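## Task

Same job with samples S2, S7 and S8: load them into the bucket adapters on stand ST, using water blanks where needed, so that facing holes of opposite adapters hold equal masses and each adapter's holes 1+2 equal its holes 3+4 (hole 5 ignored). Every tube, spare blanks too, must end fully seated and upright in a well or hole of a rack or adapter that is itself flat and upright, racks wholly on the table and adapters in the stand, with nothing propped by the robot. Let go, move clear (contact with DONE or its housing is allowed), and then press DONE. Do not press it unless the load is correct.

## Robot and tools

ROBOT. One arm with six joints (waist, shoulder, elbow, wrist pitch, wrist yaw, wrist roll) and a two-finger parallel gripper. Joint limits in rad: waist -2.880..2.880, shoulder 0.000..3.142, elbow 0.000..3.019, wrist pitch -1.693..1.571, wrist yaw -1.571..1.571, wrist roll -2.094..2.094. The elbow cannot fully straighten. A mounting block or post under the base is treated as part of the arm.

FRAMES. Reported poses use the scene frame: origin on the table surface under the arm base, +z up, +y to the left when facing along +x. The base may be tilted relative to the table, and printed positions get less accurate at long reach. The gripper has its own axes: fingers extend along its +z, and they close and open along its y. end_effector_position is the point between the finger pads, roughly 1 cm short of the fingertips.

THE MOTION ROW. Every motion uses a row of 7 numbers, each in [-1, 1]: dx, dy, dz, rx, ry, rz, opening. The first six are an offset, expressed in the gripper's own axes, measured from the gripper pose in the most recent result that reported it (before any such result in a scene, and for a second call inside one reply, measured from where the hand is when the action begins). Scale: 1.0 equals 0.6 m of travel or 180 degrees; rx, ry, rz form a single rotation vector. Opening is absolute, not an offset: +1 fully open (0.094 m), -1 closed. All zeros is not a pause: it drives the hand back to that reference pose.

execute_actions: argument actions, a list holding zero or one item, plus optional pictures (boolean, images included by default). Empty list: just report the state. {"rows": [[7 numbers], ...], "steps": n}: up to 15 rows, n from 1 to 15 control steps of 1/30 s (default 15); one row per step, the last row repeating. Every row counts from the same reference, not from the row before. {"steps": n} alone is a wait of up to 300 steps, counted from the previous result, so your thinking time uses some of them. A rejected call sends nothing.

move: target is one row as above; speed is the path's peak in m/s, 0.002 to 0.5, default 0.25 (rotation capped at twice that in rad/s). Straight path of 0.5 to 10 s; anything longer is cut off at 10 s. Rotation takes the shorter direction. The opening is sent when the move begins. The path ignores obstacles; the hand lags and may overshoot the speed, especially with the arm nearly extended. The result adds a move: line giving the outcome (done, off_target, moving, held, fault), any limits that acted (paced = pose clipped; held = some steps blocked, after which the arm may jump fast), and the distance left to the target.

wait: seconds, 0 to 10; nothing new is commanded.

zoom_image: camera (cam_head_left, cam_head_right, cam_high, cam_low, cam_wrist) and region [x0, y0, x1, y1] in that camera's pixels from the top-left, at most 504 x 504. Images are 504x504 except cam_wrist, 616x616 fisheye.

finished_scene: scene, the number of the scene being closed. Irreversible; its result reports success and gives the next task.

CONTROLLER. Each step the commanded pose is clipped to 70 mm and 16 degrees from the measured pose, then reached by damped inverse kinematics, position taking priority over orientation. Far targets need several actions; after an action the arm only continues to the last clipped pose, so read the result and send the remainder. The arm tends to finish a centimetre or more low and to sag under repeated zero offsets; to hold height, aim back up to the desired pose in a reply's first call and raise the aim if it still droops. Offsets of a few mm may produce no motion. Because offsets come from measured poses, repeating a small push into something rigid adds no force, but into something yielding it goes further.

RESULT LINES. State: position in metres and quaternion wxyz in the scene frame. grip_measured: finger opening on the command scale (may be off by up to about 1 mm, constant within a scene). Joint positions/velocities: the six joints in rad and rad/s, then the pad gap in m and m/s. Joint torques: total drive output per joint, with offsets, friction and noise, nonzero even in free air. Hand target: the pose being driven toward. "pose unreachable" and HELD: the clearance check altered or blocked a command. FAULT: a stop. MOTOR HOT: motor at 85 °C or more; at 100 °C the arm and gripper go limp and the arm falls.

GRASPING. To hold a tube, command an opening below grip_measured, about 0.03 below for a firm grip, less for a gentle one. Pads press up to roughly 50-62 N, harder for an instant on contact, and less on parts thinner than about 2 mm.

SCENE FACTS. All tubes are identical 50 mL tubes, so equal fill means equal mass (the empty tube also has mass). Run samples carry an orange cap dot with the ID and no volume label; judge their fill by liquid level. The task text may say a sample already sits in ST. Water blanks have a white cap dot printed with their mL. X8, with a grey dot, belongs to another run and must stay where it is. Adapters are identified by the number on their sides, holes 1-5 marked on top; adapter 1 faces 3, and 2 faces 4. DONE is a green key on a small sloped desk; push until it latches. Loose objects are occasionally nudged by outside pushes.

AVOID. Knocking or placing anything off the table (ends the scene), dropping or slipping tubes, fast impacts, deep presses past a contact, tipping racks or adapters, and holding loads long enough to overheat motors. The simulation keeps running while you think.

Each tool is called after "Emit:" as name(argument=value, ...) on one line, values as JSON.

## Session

Emit:
execute_actions(actions=[])

Scene clock: 0.00 s of 9000.00 s.
end_effector_position=(+0.4871, -0.0954, +0.2982) grip_measured=+1.000 end_effector_quat_wxyz=(+0.420, -0.073, +0.897, +0.112)
Joint positions: [-0.513  1.256  1.015 -0.579 -0.526 -0.314  0.094]
Joint velocities: [-0.015 -0.005  0.002 -0.032  0.007  0.051  0.   ]
Joint torques (N m, as the arm reports them, + toward a larger angle): no reading
Hand target: +0.494, -0.098, +0.315; +0.435, -0.078, +0.891, +0.105

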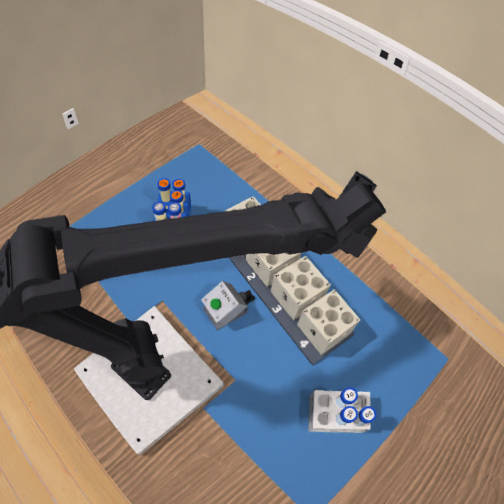

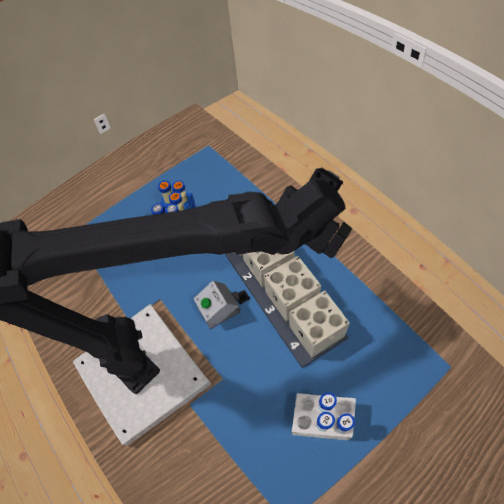

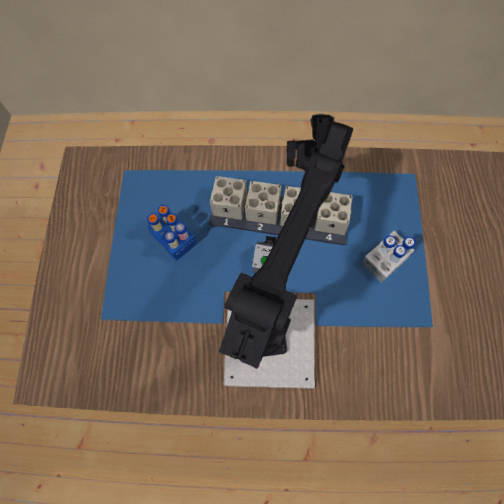

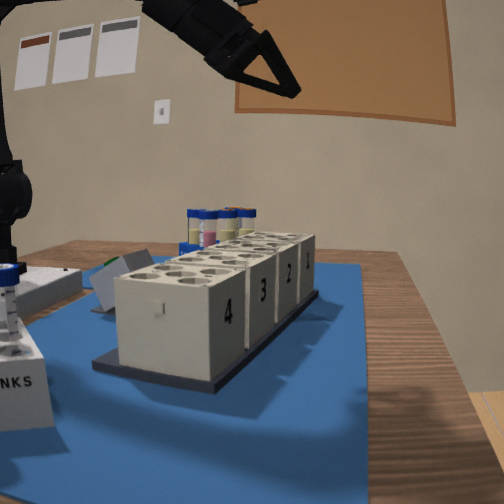

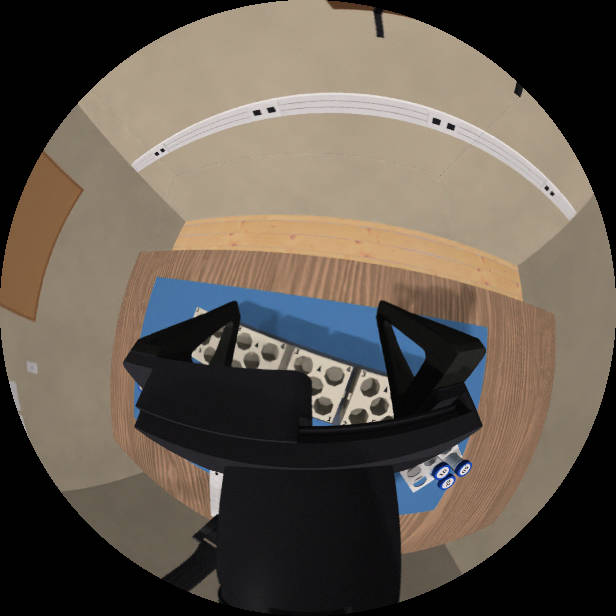

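Emit:
move(target=[0.185,0.669,0.07,0.074,0.277,0.048,0.2])

Emit:
zoom_image(camera="cam_low", region=[170, 190, 280, 270])

Emit:
zoom_image(camera="cam_head_left", region=[290, 370, 400, 450])

Emit:
zoom_image(camera="cam_wrist", region=[200, 100, 500, 340])

Scene clock: 11.23 s of 9000.00 s.
end_effector_position=(+0.3481, +0.2937, +0.2293) grip_measured=+0.202 end_effector_quat_wxyz=(-0.014, -0.010, +1.000, -0.007)
Joint positions: [ 0.545  1.582  1.387 -1.42  -0.012  0.675  0.056]
Joint velocities: [ 0.005 -0.015  0.002 -0.012  0.007  0.007 -0.   ]
Joint torques (N m, as the arm reports them, + toward a larger angle): [  0.4  -10.33  11.04  -0.6    0.04   0.04]
Hand target: +0.359, +0.300, +0.245; -0.003, -0.001, +1.000, +0.003
Off the commanded pose: 0.017 m, 2 deg.
After step 90, 5.83 s passed at rest.
move: off_target

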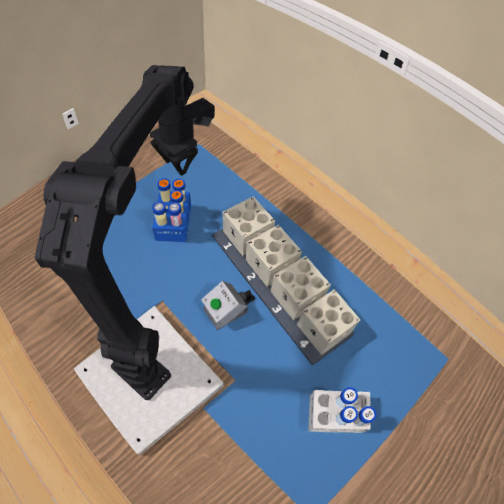

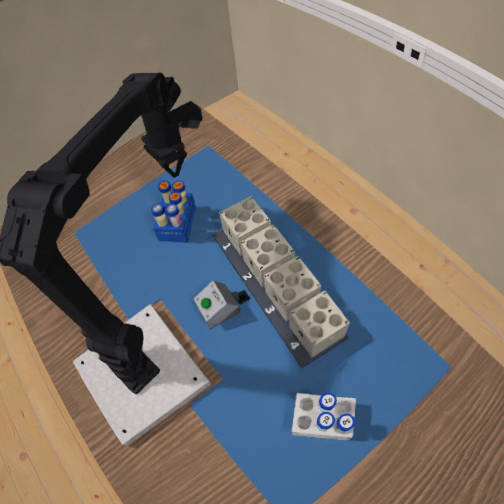

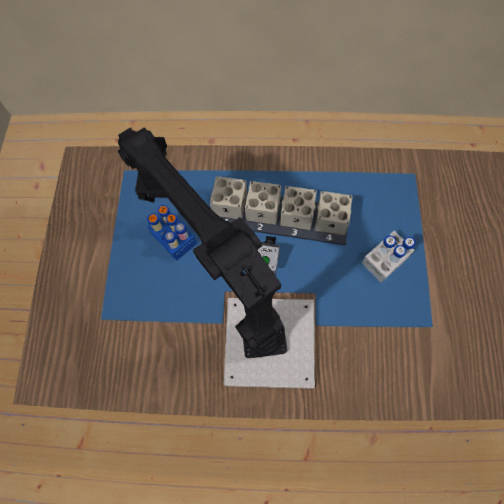

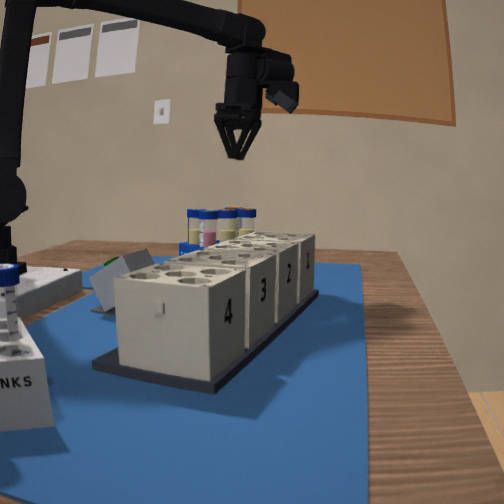

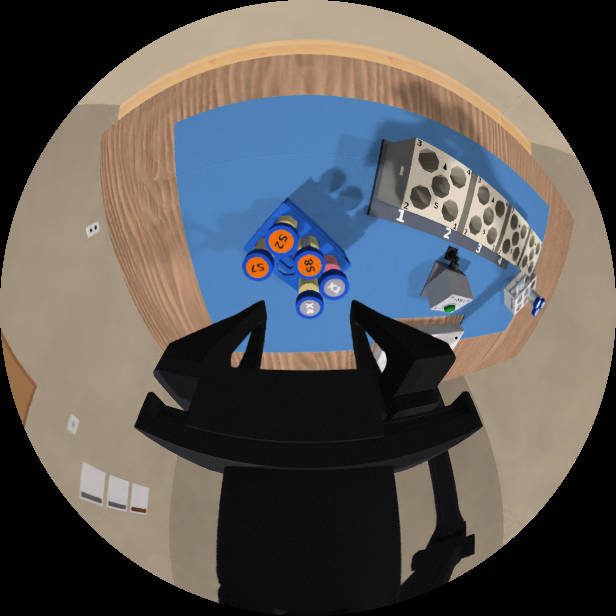

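Region (170, 190, 280, 270) of cam_low's 504x504 image, scaled by 4.582, with more detail than that image has; it fills the top 367 rows of this view, and the rest is white.

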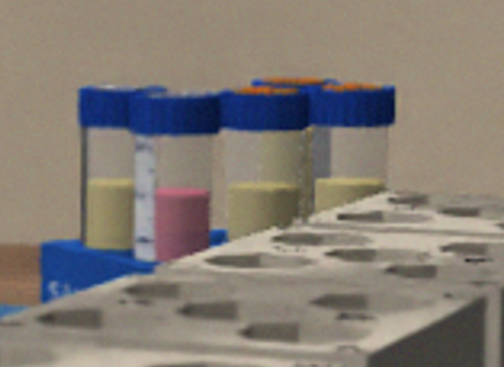

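Region (290, 370, 400, 450) of cam_head_left's 504x504 image, scaled by 4.582, with more detail than that image has; it fills the top 367 rows of this view, and the rest is white.

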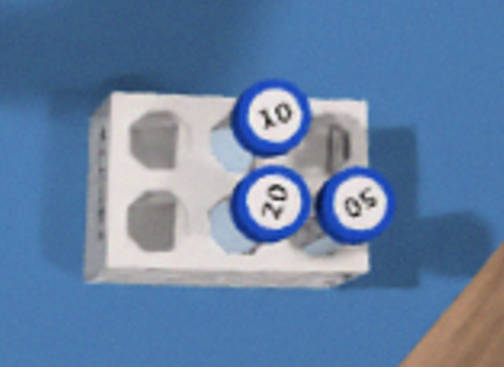

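Region (200, 100, 500, 340) of cam_wrist's 616x616 image, scaled by 1.680, with more detail than that image has; it fills the top 403 rows of this view, and the rest is white.

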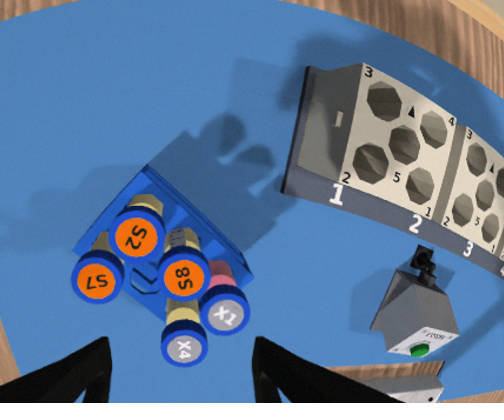

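Emit:
move(target=[0.0,-0.002,0.1,-0.003,-0.01,-0.255,0.1], speed=0.2)

Scene clock: 25.17 s of 9000.00 s.
end_effector_position=(+0.3437, +0.2894, +0.1751) grip_measured=+0.102 end_effector_quat_wxyz=(-0.000, -0.394, +0.919, +0.003)
Joint positions: [ 0.545  1.582  1.241 -1.241 -0.011 -0.115  0.052]
Joint velocities: [-0.024 -0.005  0.002 -0.017  0.081 -0.037 -0.001]
Joint torques (N m, as the arm reports them, + toward a larger angle): [ 0.77 -9.38  7.3   0.43 -0.02 -0.12]
Hand target: +0.347, +0.292, +0.169; -0.001, -0.399, +0.917, +0.004
Off the commanded pose: 0.007 m, 1 deg.
After step 90, 8.40 s passed at rest.
move: done

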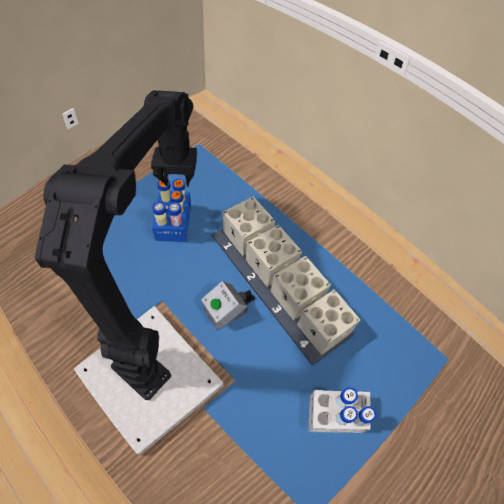

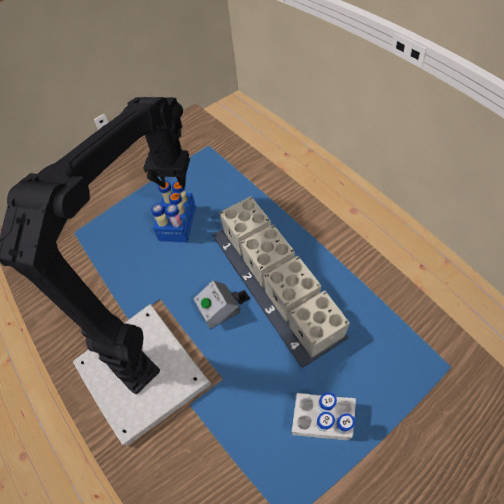

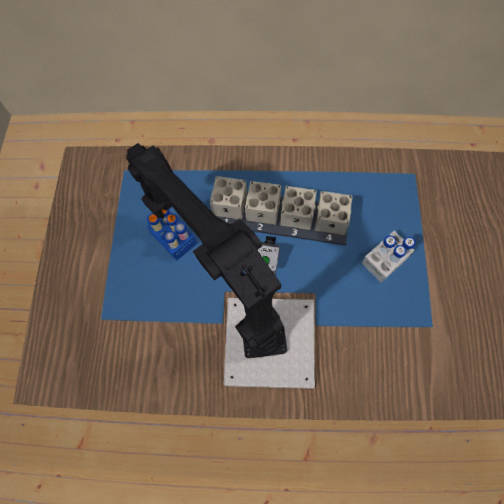

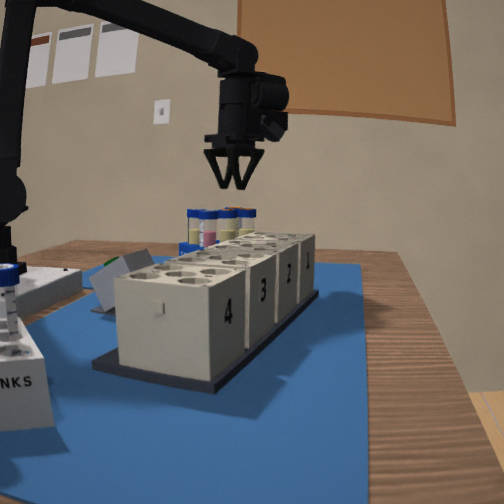

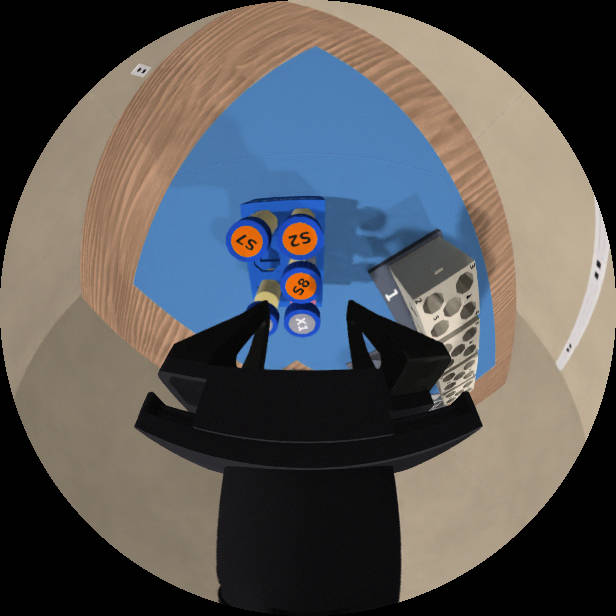

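Emit:
move(target=[-0.002,0.012,0.102,0,0,0,0.1], speed=0.08)

Scene clock: 28.30 s of 9000.00 s.
end_effector_position=(+0.3385, +0.2907, +0.1181) grip_measured=+0.102 end_effector_quat_wxyz=(-0.002, -0.396, +0.918, +0.003)
Joint positions: [ 0.555  1.636  1.144 -1.094 -0.011 -0.108  0.052]
Joint velocities: [-0.005  0.005  0.007 -0.007 -0.022 -0.007 -0.   ]
Joint torques (N m, as the arm reports them, + toward a larger angle): [ 1.48 -9.89  6.92  0.38  0.02  0.03]
Hand target: +0.340, +0.296, +0.114; -0.001, -0.394, +0.919, +0.003
Off the commanded pose: 0.006 m, 0 deg.
move: done

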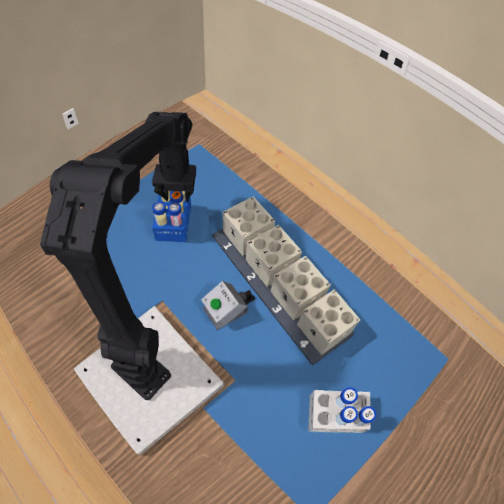

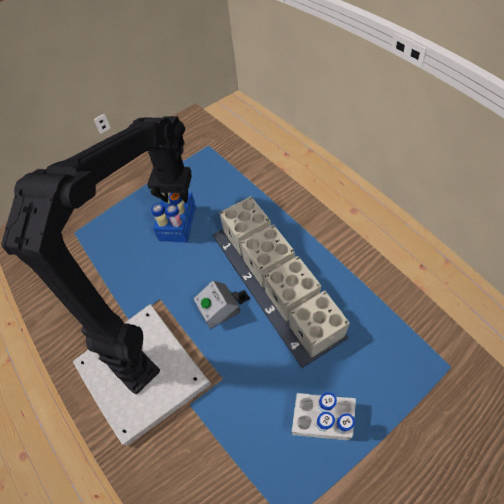

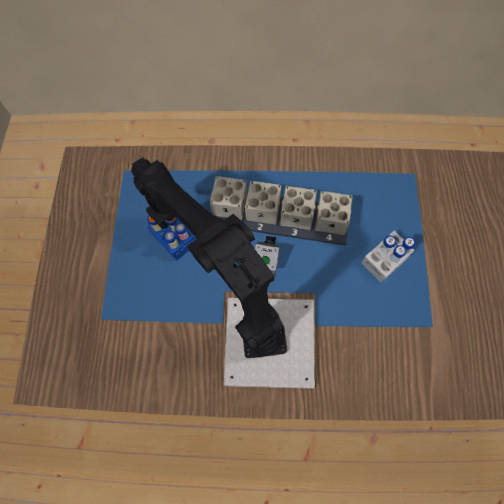

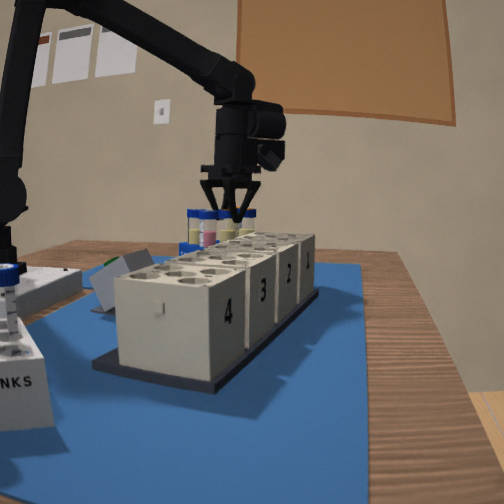

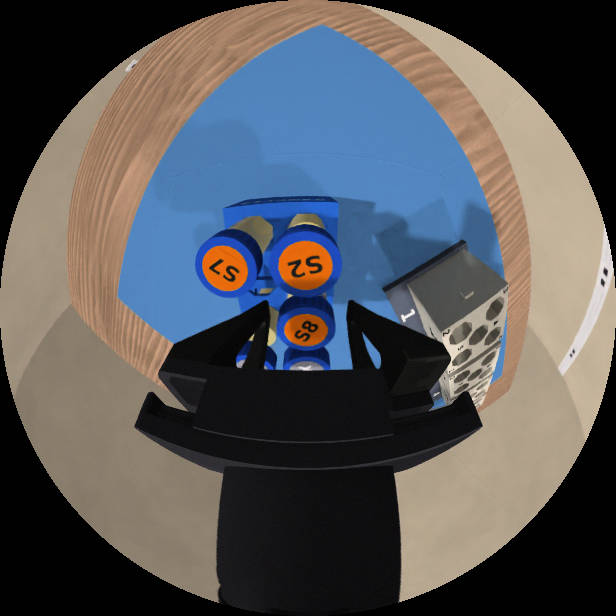

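Emit:
move(target=[0,0,0,0,0,0,-0.345])

Emit:
move(target=[-0.01,0,-0.28,0,-0.008,0,-0.345], speed=0.1)

Emit:
move(target=[0.349,-0.547,0.03,0,-0.015,0.30,-0.345])

Scene clock: 34.90 s of 9000.00 s.
end_effector_position=(+0.3385, +0.2907, +0.1181) grip_measured=-0.321 end_effector_quat_wxyz=(-0.002, -0.396, +0.918, +0.003)
Joint positions: [ 0.555  1.636  1.144 -1.094 -0.011 -0.108  0.032]
Joint velocities: [ 0.015  0.005 -0.007 -0.012 -0.037  0.037 -0.   ]
Joint torques (N m, as the arm reports them, + toward a larger angle): [  0.92 -10.65   6.72  -0.1    0.02  -0.04]
Hand target: +0.338, +0.291, +0.118; -0.002, -0.396, +0.918, +0.003
Off the commanded pose: 0.000 m, 0 deg.
After step 90, 2.90 s passed at rest.
move: done

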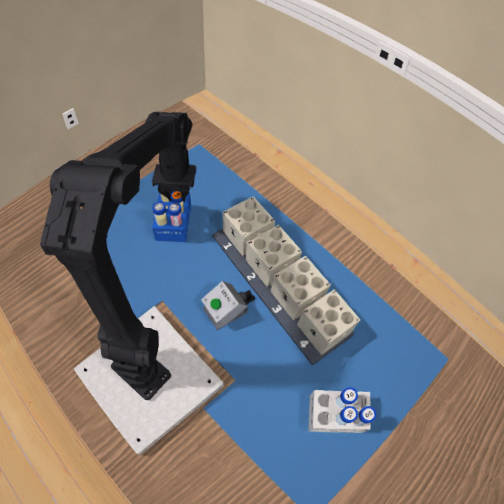

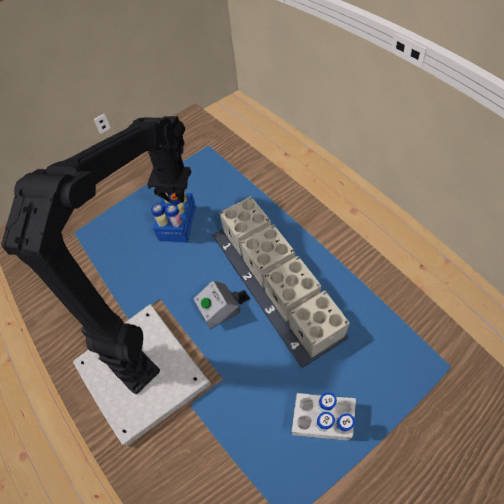

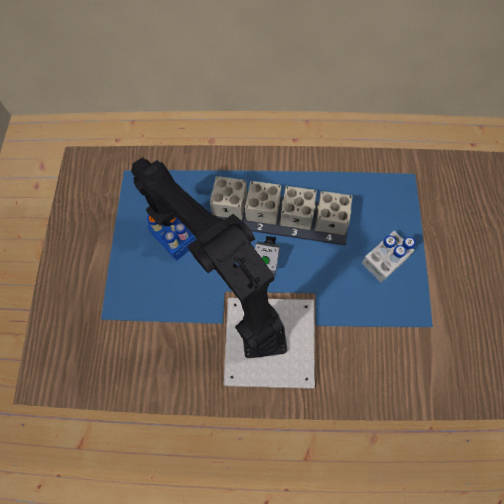

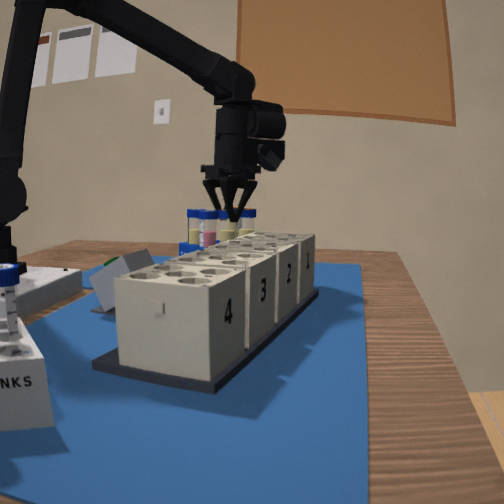

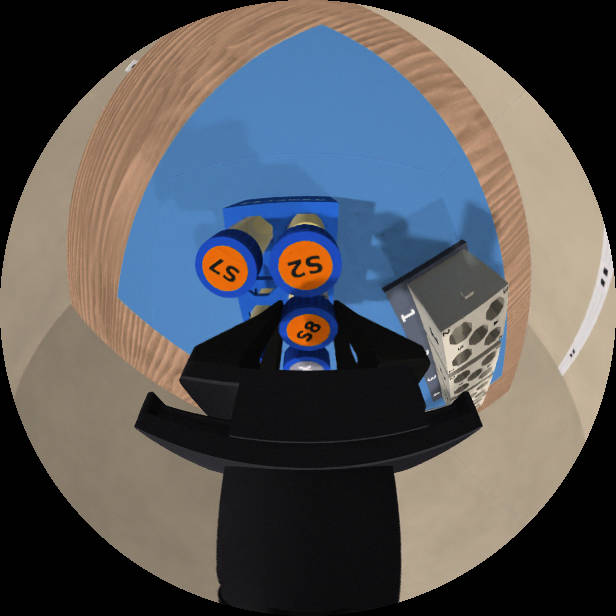

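Scene clock: 36.97 s of 9000.00 s.
end_effector_position=(+0.3349, +0.2886, +0.2575) grip_measured=-0.321 end_effector_quat_wxyz=(-0.019, -0.395, +0.918, -0.003)
Joint positions: [ 0.555  1.542  1.415 -1.496 -0.011 -0.108  0.032]
Joint velocities: [-0.005  0.005  0.007 -0.012  0.022  0.051  0.   ]
Joint torques (N m, as the arm reports them, + toward a larger angle): [  0.76 -11.92  11.06  -0.54  -0.06  -0.05]
Hand target: +0.341, +0.293, +0.286; +0.010, -0.396, +0.918, +0.007
Off the commanded pose: 0.030 m, 4 deg.
move: off_target

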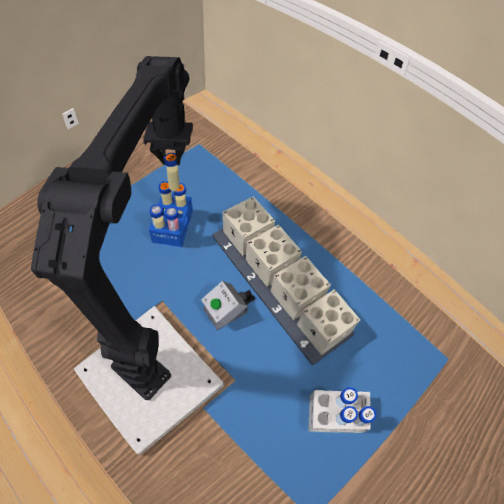

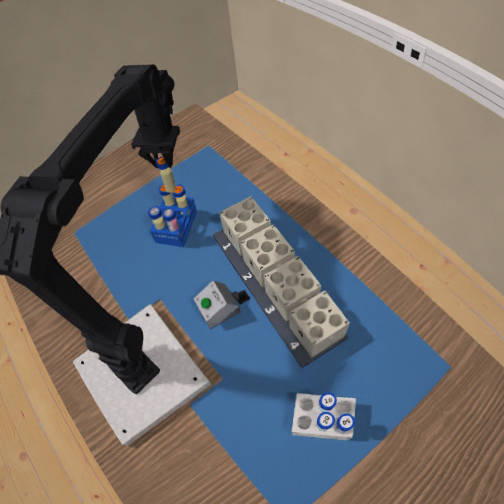

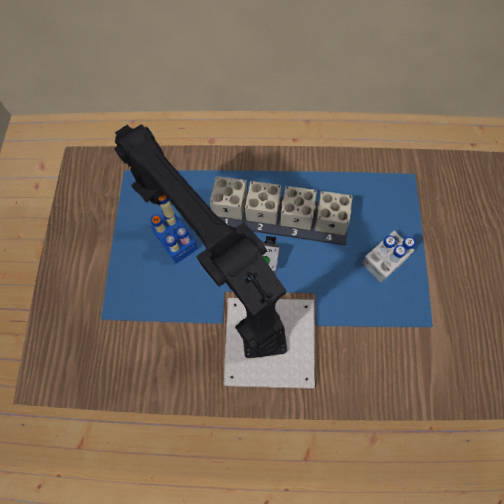

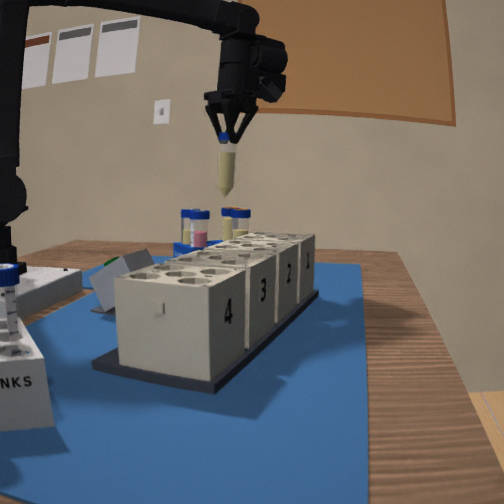

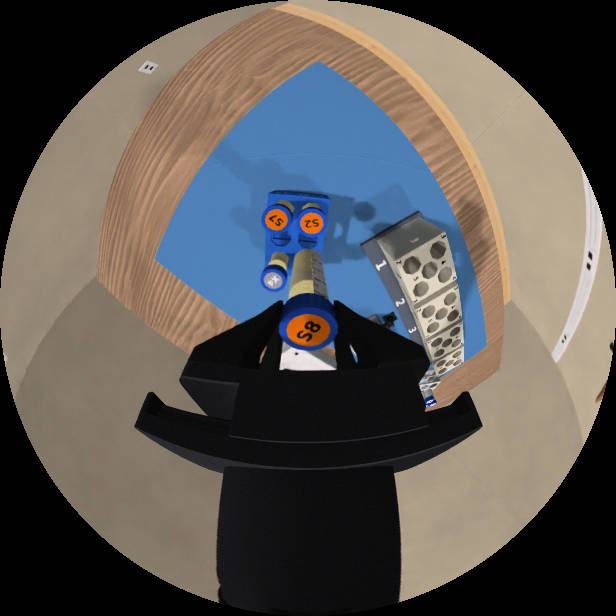

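Scene clock: 39.27 s of 9000.00 s.
end_effector_position=(+0.4056, -0.0885, +0.2307) grip_measured=-0.321 end_effector_quat_wxyz=(-0.018, +0.063, +0.998, +0.003)
Joint positions: [-0.358  1.48   1.277 -1.416  0.006 -0.083  0.032]
Joint velocities: [ 0.005 -0.024 -0.007 -0.002  0.022  0.007  0.001]
Joint torques (N m, as the arm reports them, + toward a larger angle): [ 1.6  -8.51 11.15  0.21  0.04  0.05]
Hand target: +0.424, -0.090, +0.246; +0.007, +0.064, +0.998, -0.000
Off the commanded pose: 0.027 m, 3 deg.
move: off_target

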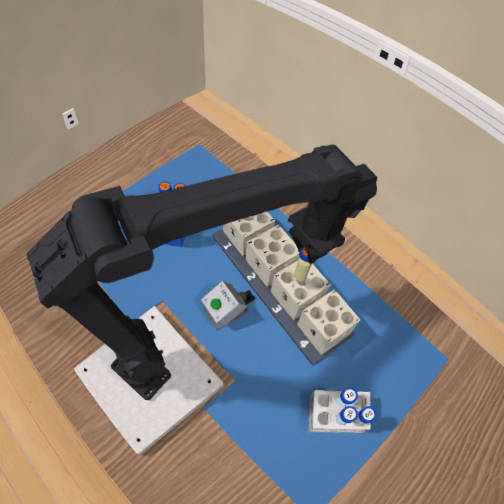

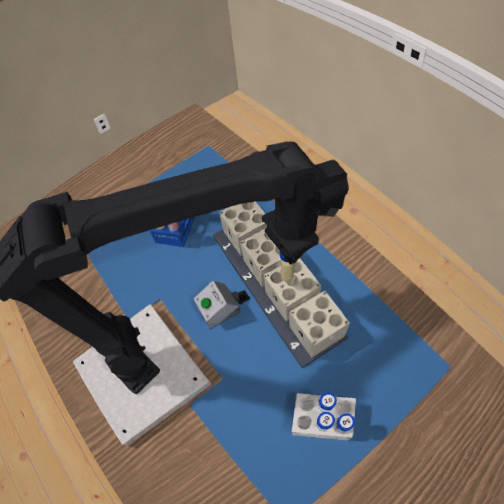

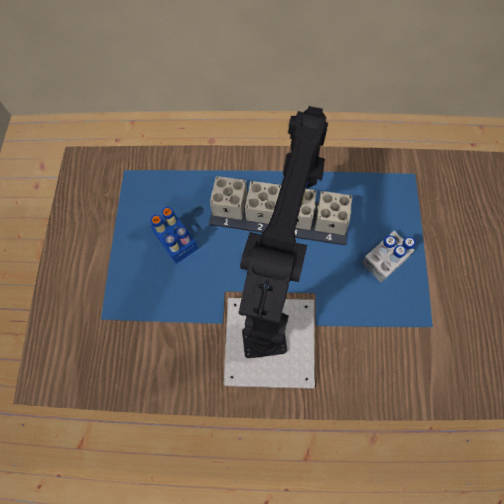

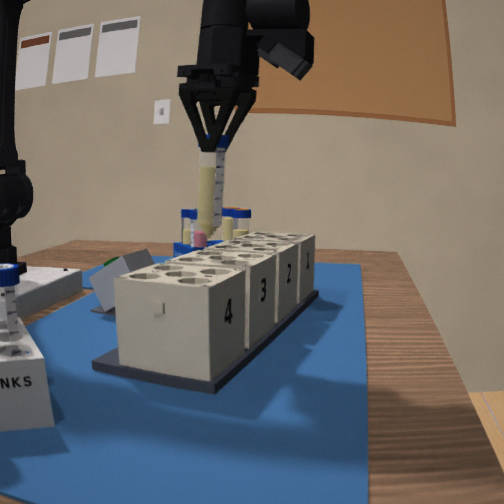

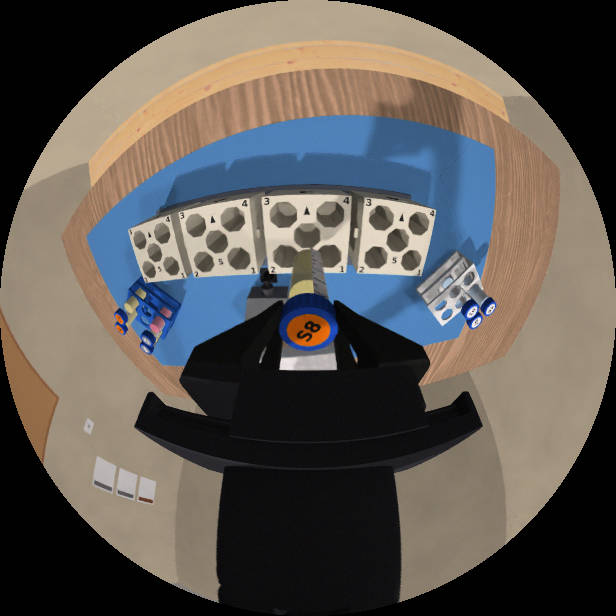

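Emit:
move(target=[-0.03,0,0.03,0,-0.017,0,-0.345], speed=0.06)

Scene clock: 42.70 s of 9000.00 s.
end_effector_position=(+0.4176, -0.0909, +0.2169) grip_measured=-0.321 end_effector_quat_wxyz=(+0.008, +0.063, +0.998, -0.000)
Joint positions: [-0.358  1.486  1.247 -1.328  0.005 -0.082  0.032]
Joint velocities: [ 0.005  0.005 -0.012  0.007 -0.022  0.037  0.001]
Joint torques (N m, as the arm reports them, + toward a larger angle): [ 1.16 -8.47  7.68  0.43 -0.08 -0.03]
Hand target: +0.423, -0.091, +0.212; +0.009, +0.063, +0.998, +0.001
Off the commanded pose: 0.007 m, 0 deg.
move: done

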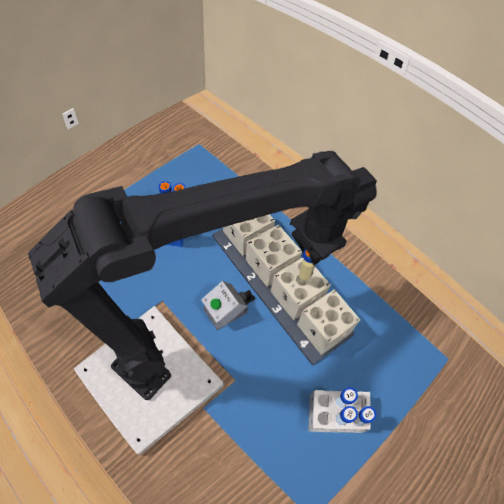

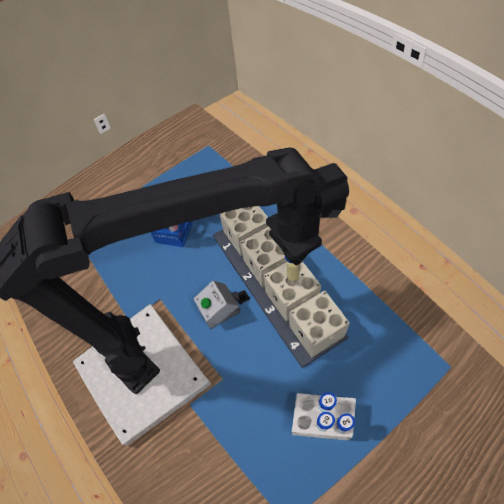

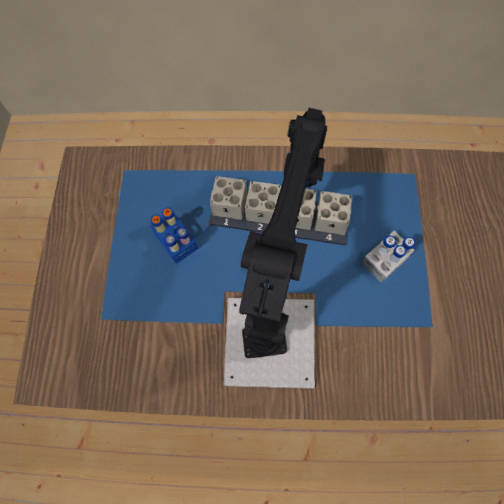

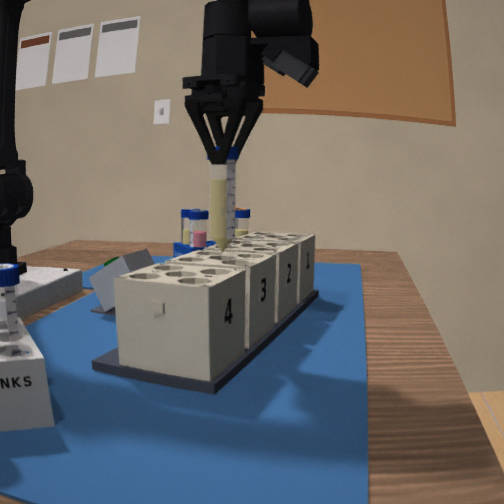

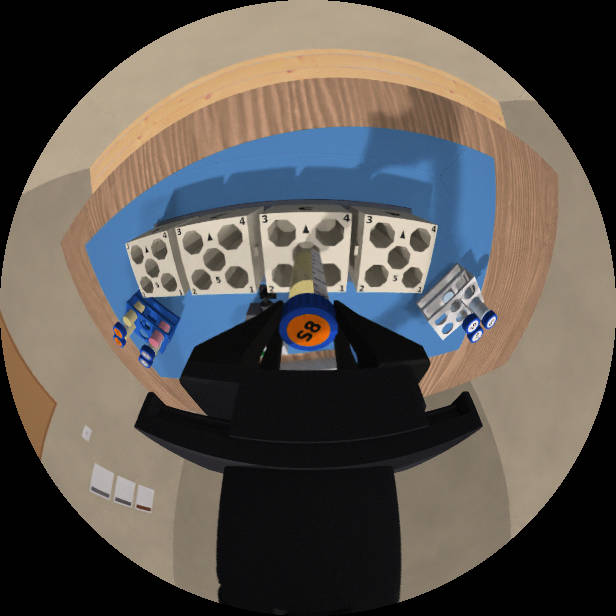

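Aligned like the earlier insertions.

Emit:
move(target=[-0.005,0,0.055,0,0,0,-0.345], speed=0.04)

Emit:
move(target=[-0.006,0,0.115,0,0,0,-0.345], speed=0.05)

Scene clock: 46.30 s of 9000.00 s.
end_effector_position=(+0.4167, -0.0905, +0.1881) grip_measured=-0.321 end_effector_quat_wxyz=(+0.006, +0.063, +0.998, +0.000)
Joint positions: [-0.358  1.505  1.19  -1.255  0.005 -0.082  0.032]
Joint velocities: [ 0.015 -0.015 -0.017  0.007  0.051 -0.037  0.   ]
Joint torques (N m, as the arm reports them, + toward a larger angle): [ 1.11 -8.51  7.46  0.37  0.03 -0.04]
Hand target: +0.421, -0.092, +0.184; +0.008, +0.063, +0.998, -0.000
Off the commanded pose: 0.006 m, 0 deg.
move: done

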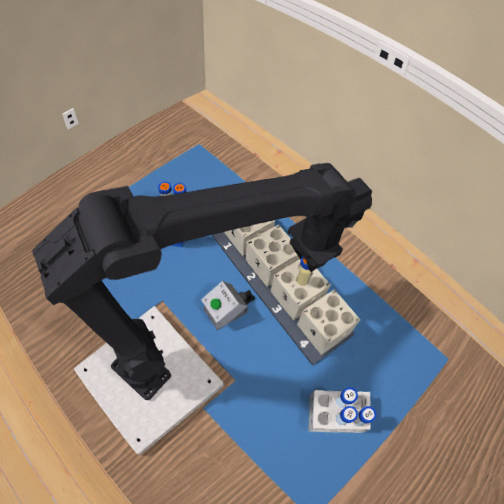

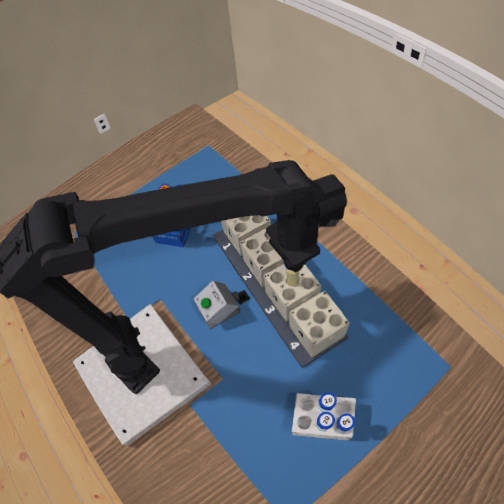

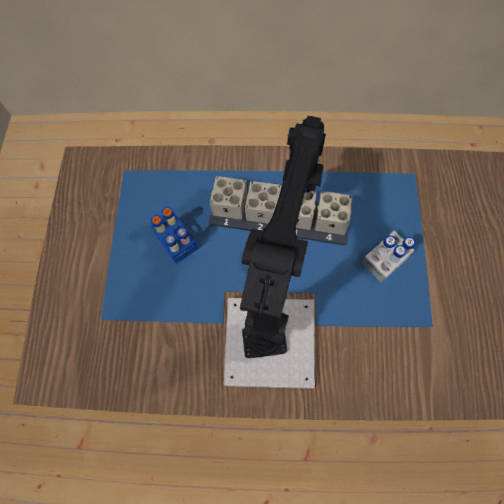

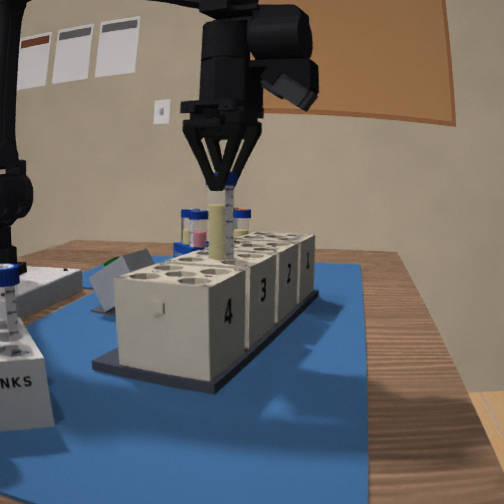

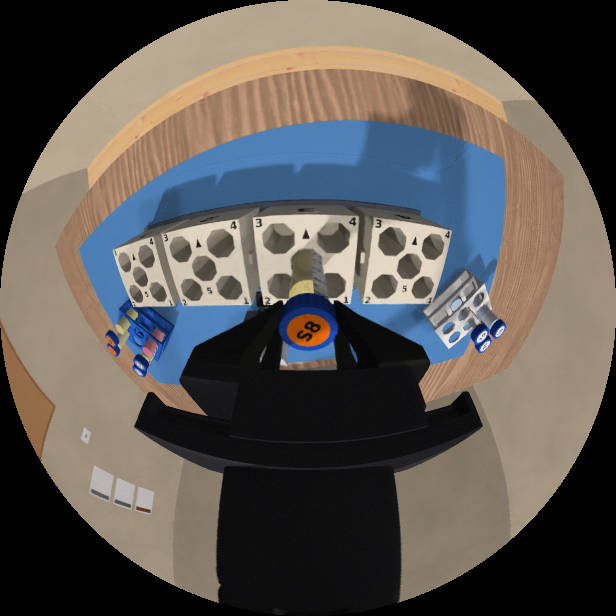

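Scene clock: 48.03 s of 9000.00 s.
end_effector_position=(+0.4189, -0.0902, +0.1249) grip_measured=-0.321 end_effector_quat_wxyz=(+0.008, +0.063, +0.998, +0.001)
Joint positions: [-0.358  1.573  1.089 -1.083  0.003 -0.082  0.032]
Joint velocities: [-0.005 -0.015 -0.007  0.002  0.066 -0.037 -0.001]
Joint torques (N m, as the arm reports them, + toward a larger angle): [ 0.84 -8.72  6.78  0.41  0.08 -0.05]
Hand target: +0.422, -0.091, +0.119; +0.006, +0.063, +0.998, -0.000
Off the commanded pose: 0.006 m, 0 deg.
move: done

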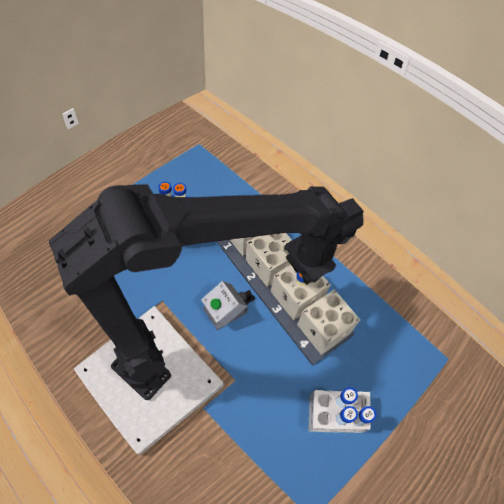

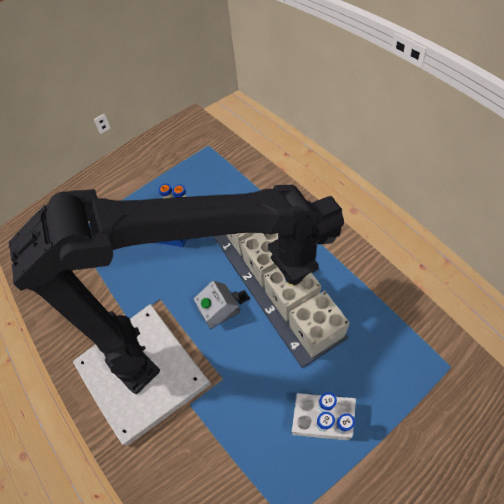

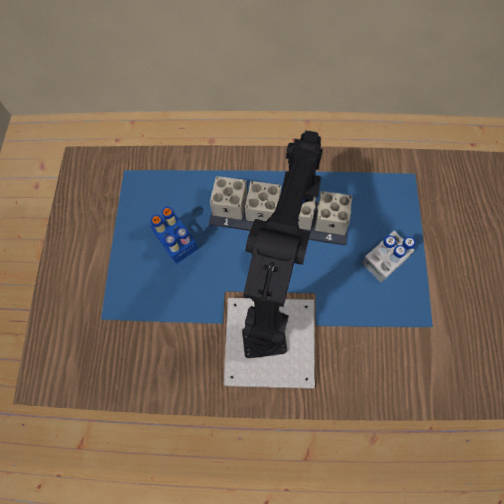

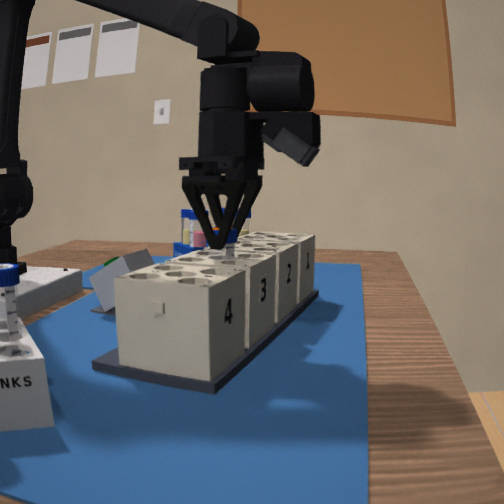

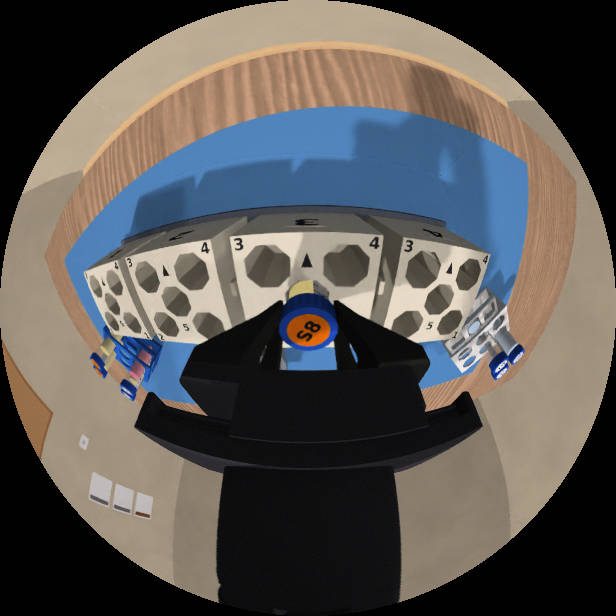

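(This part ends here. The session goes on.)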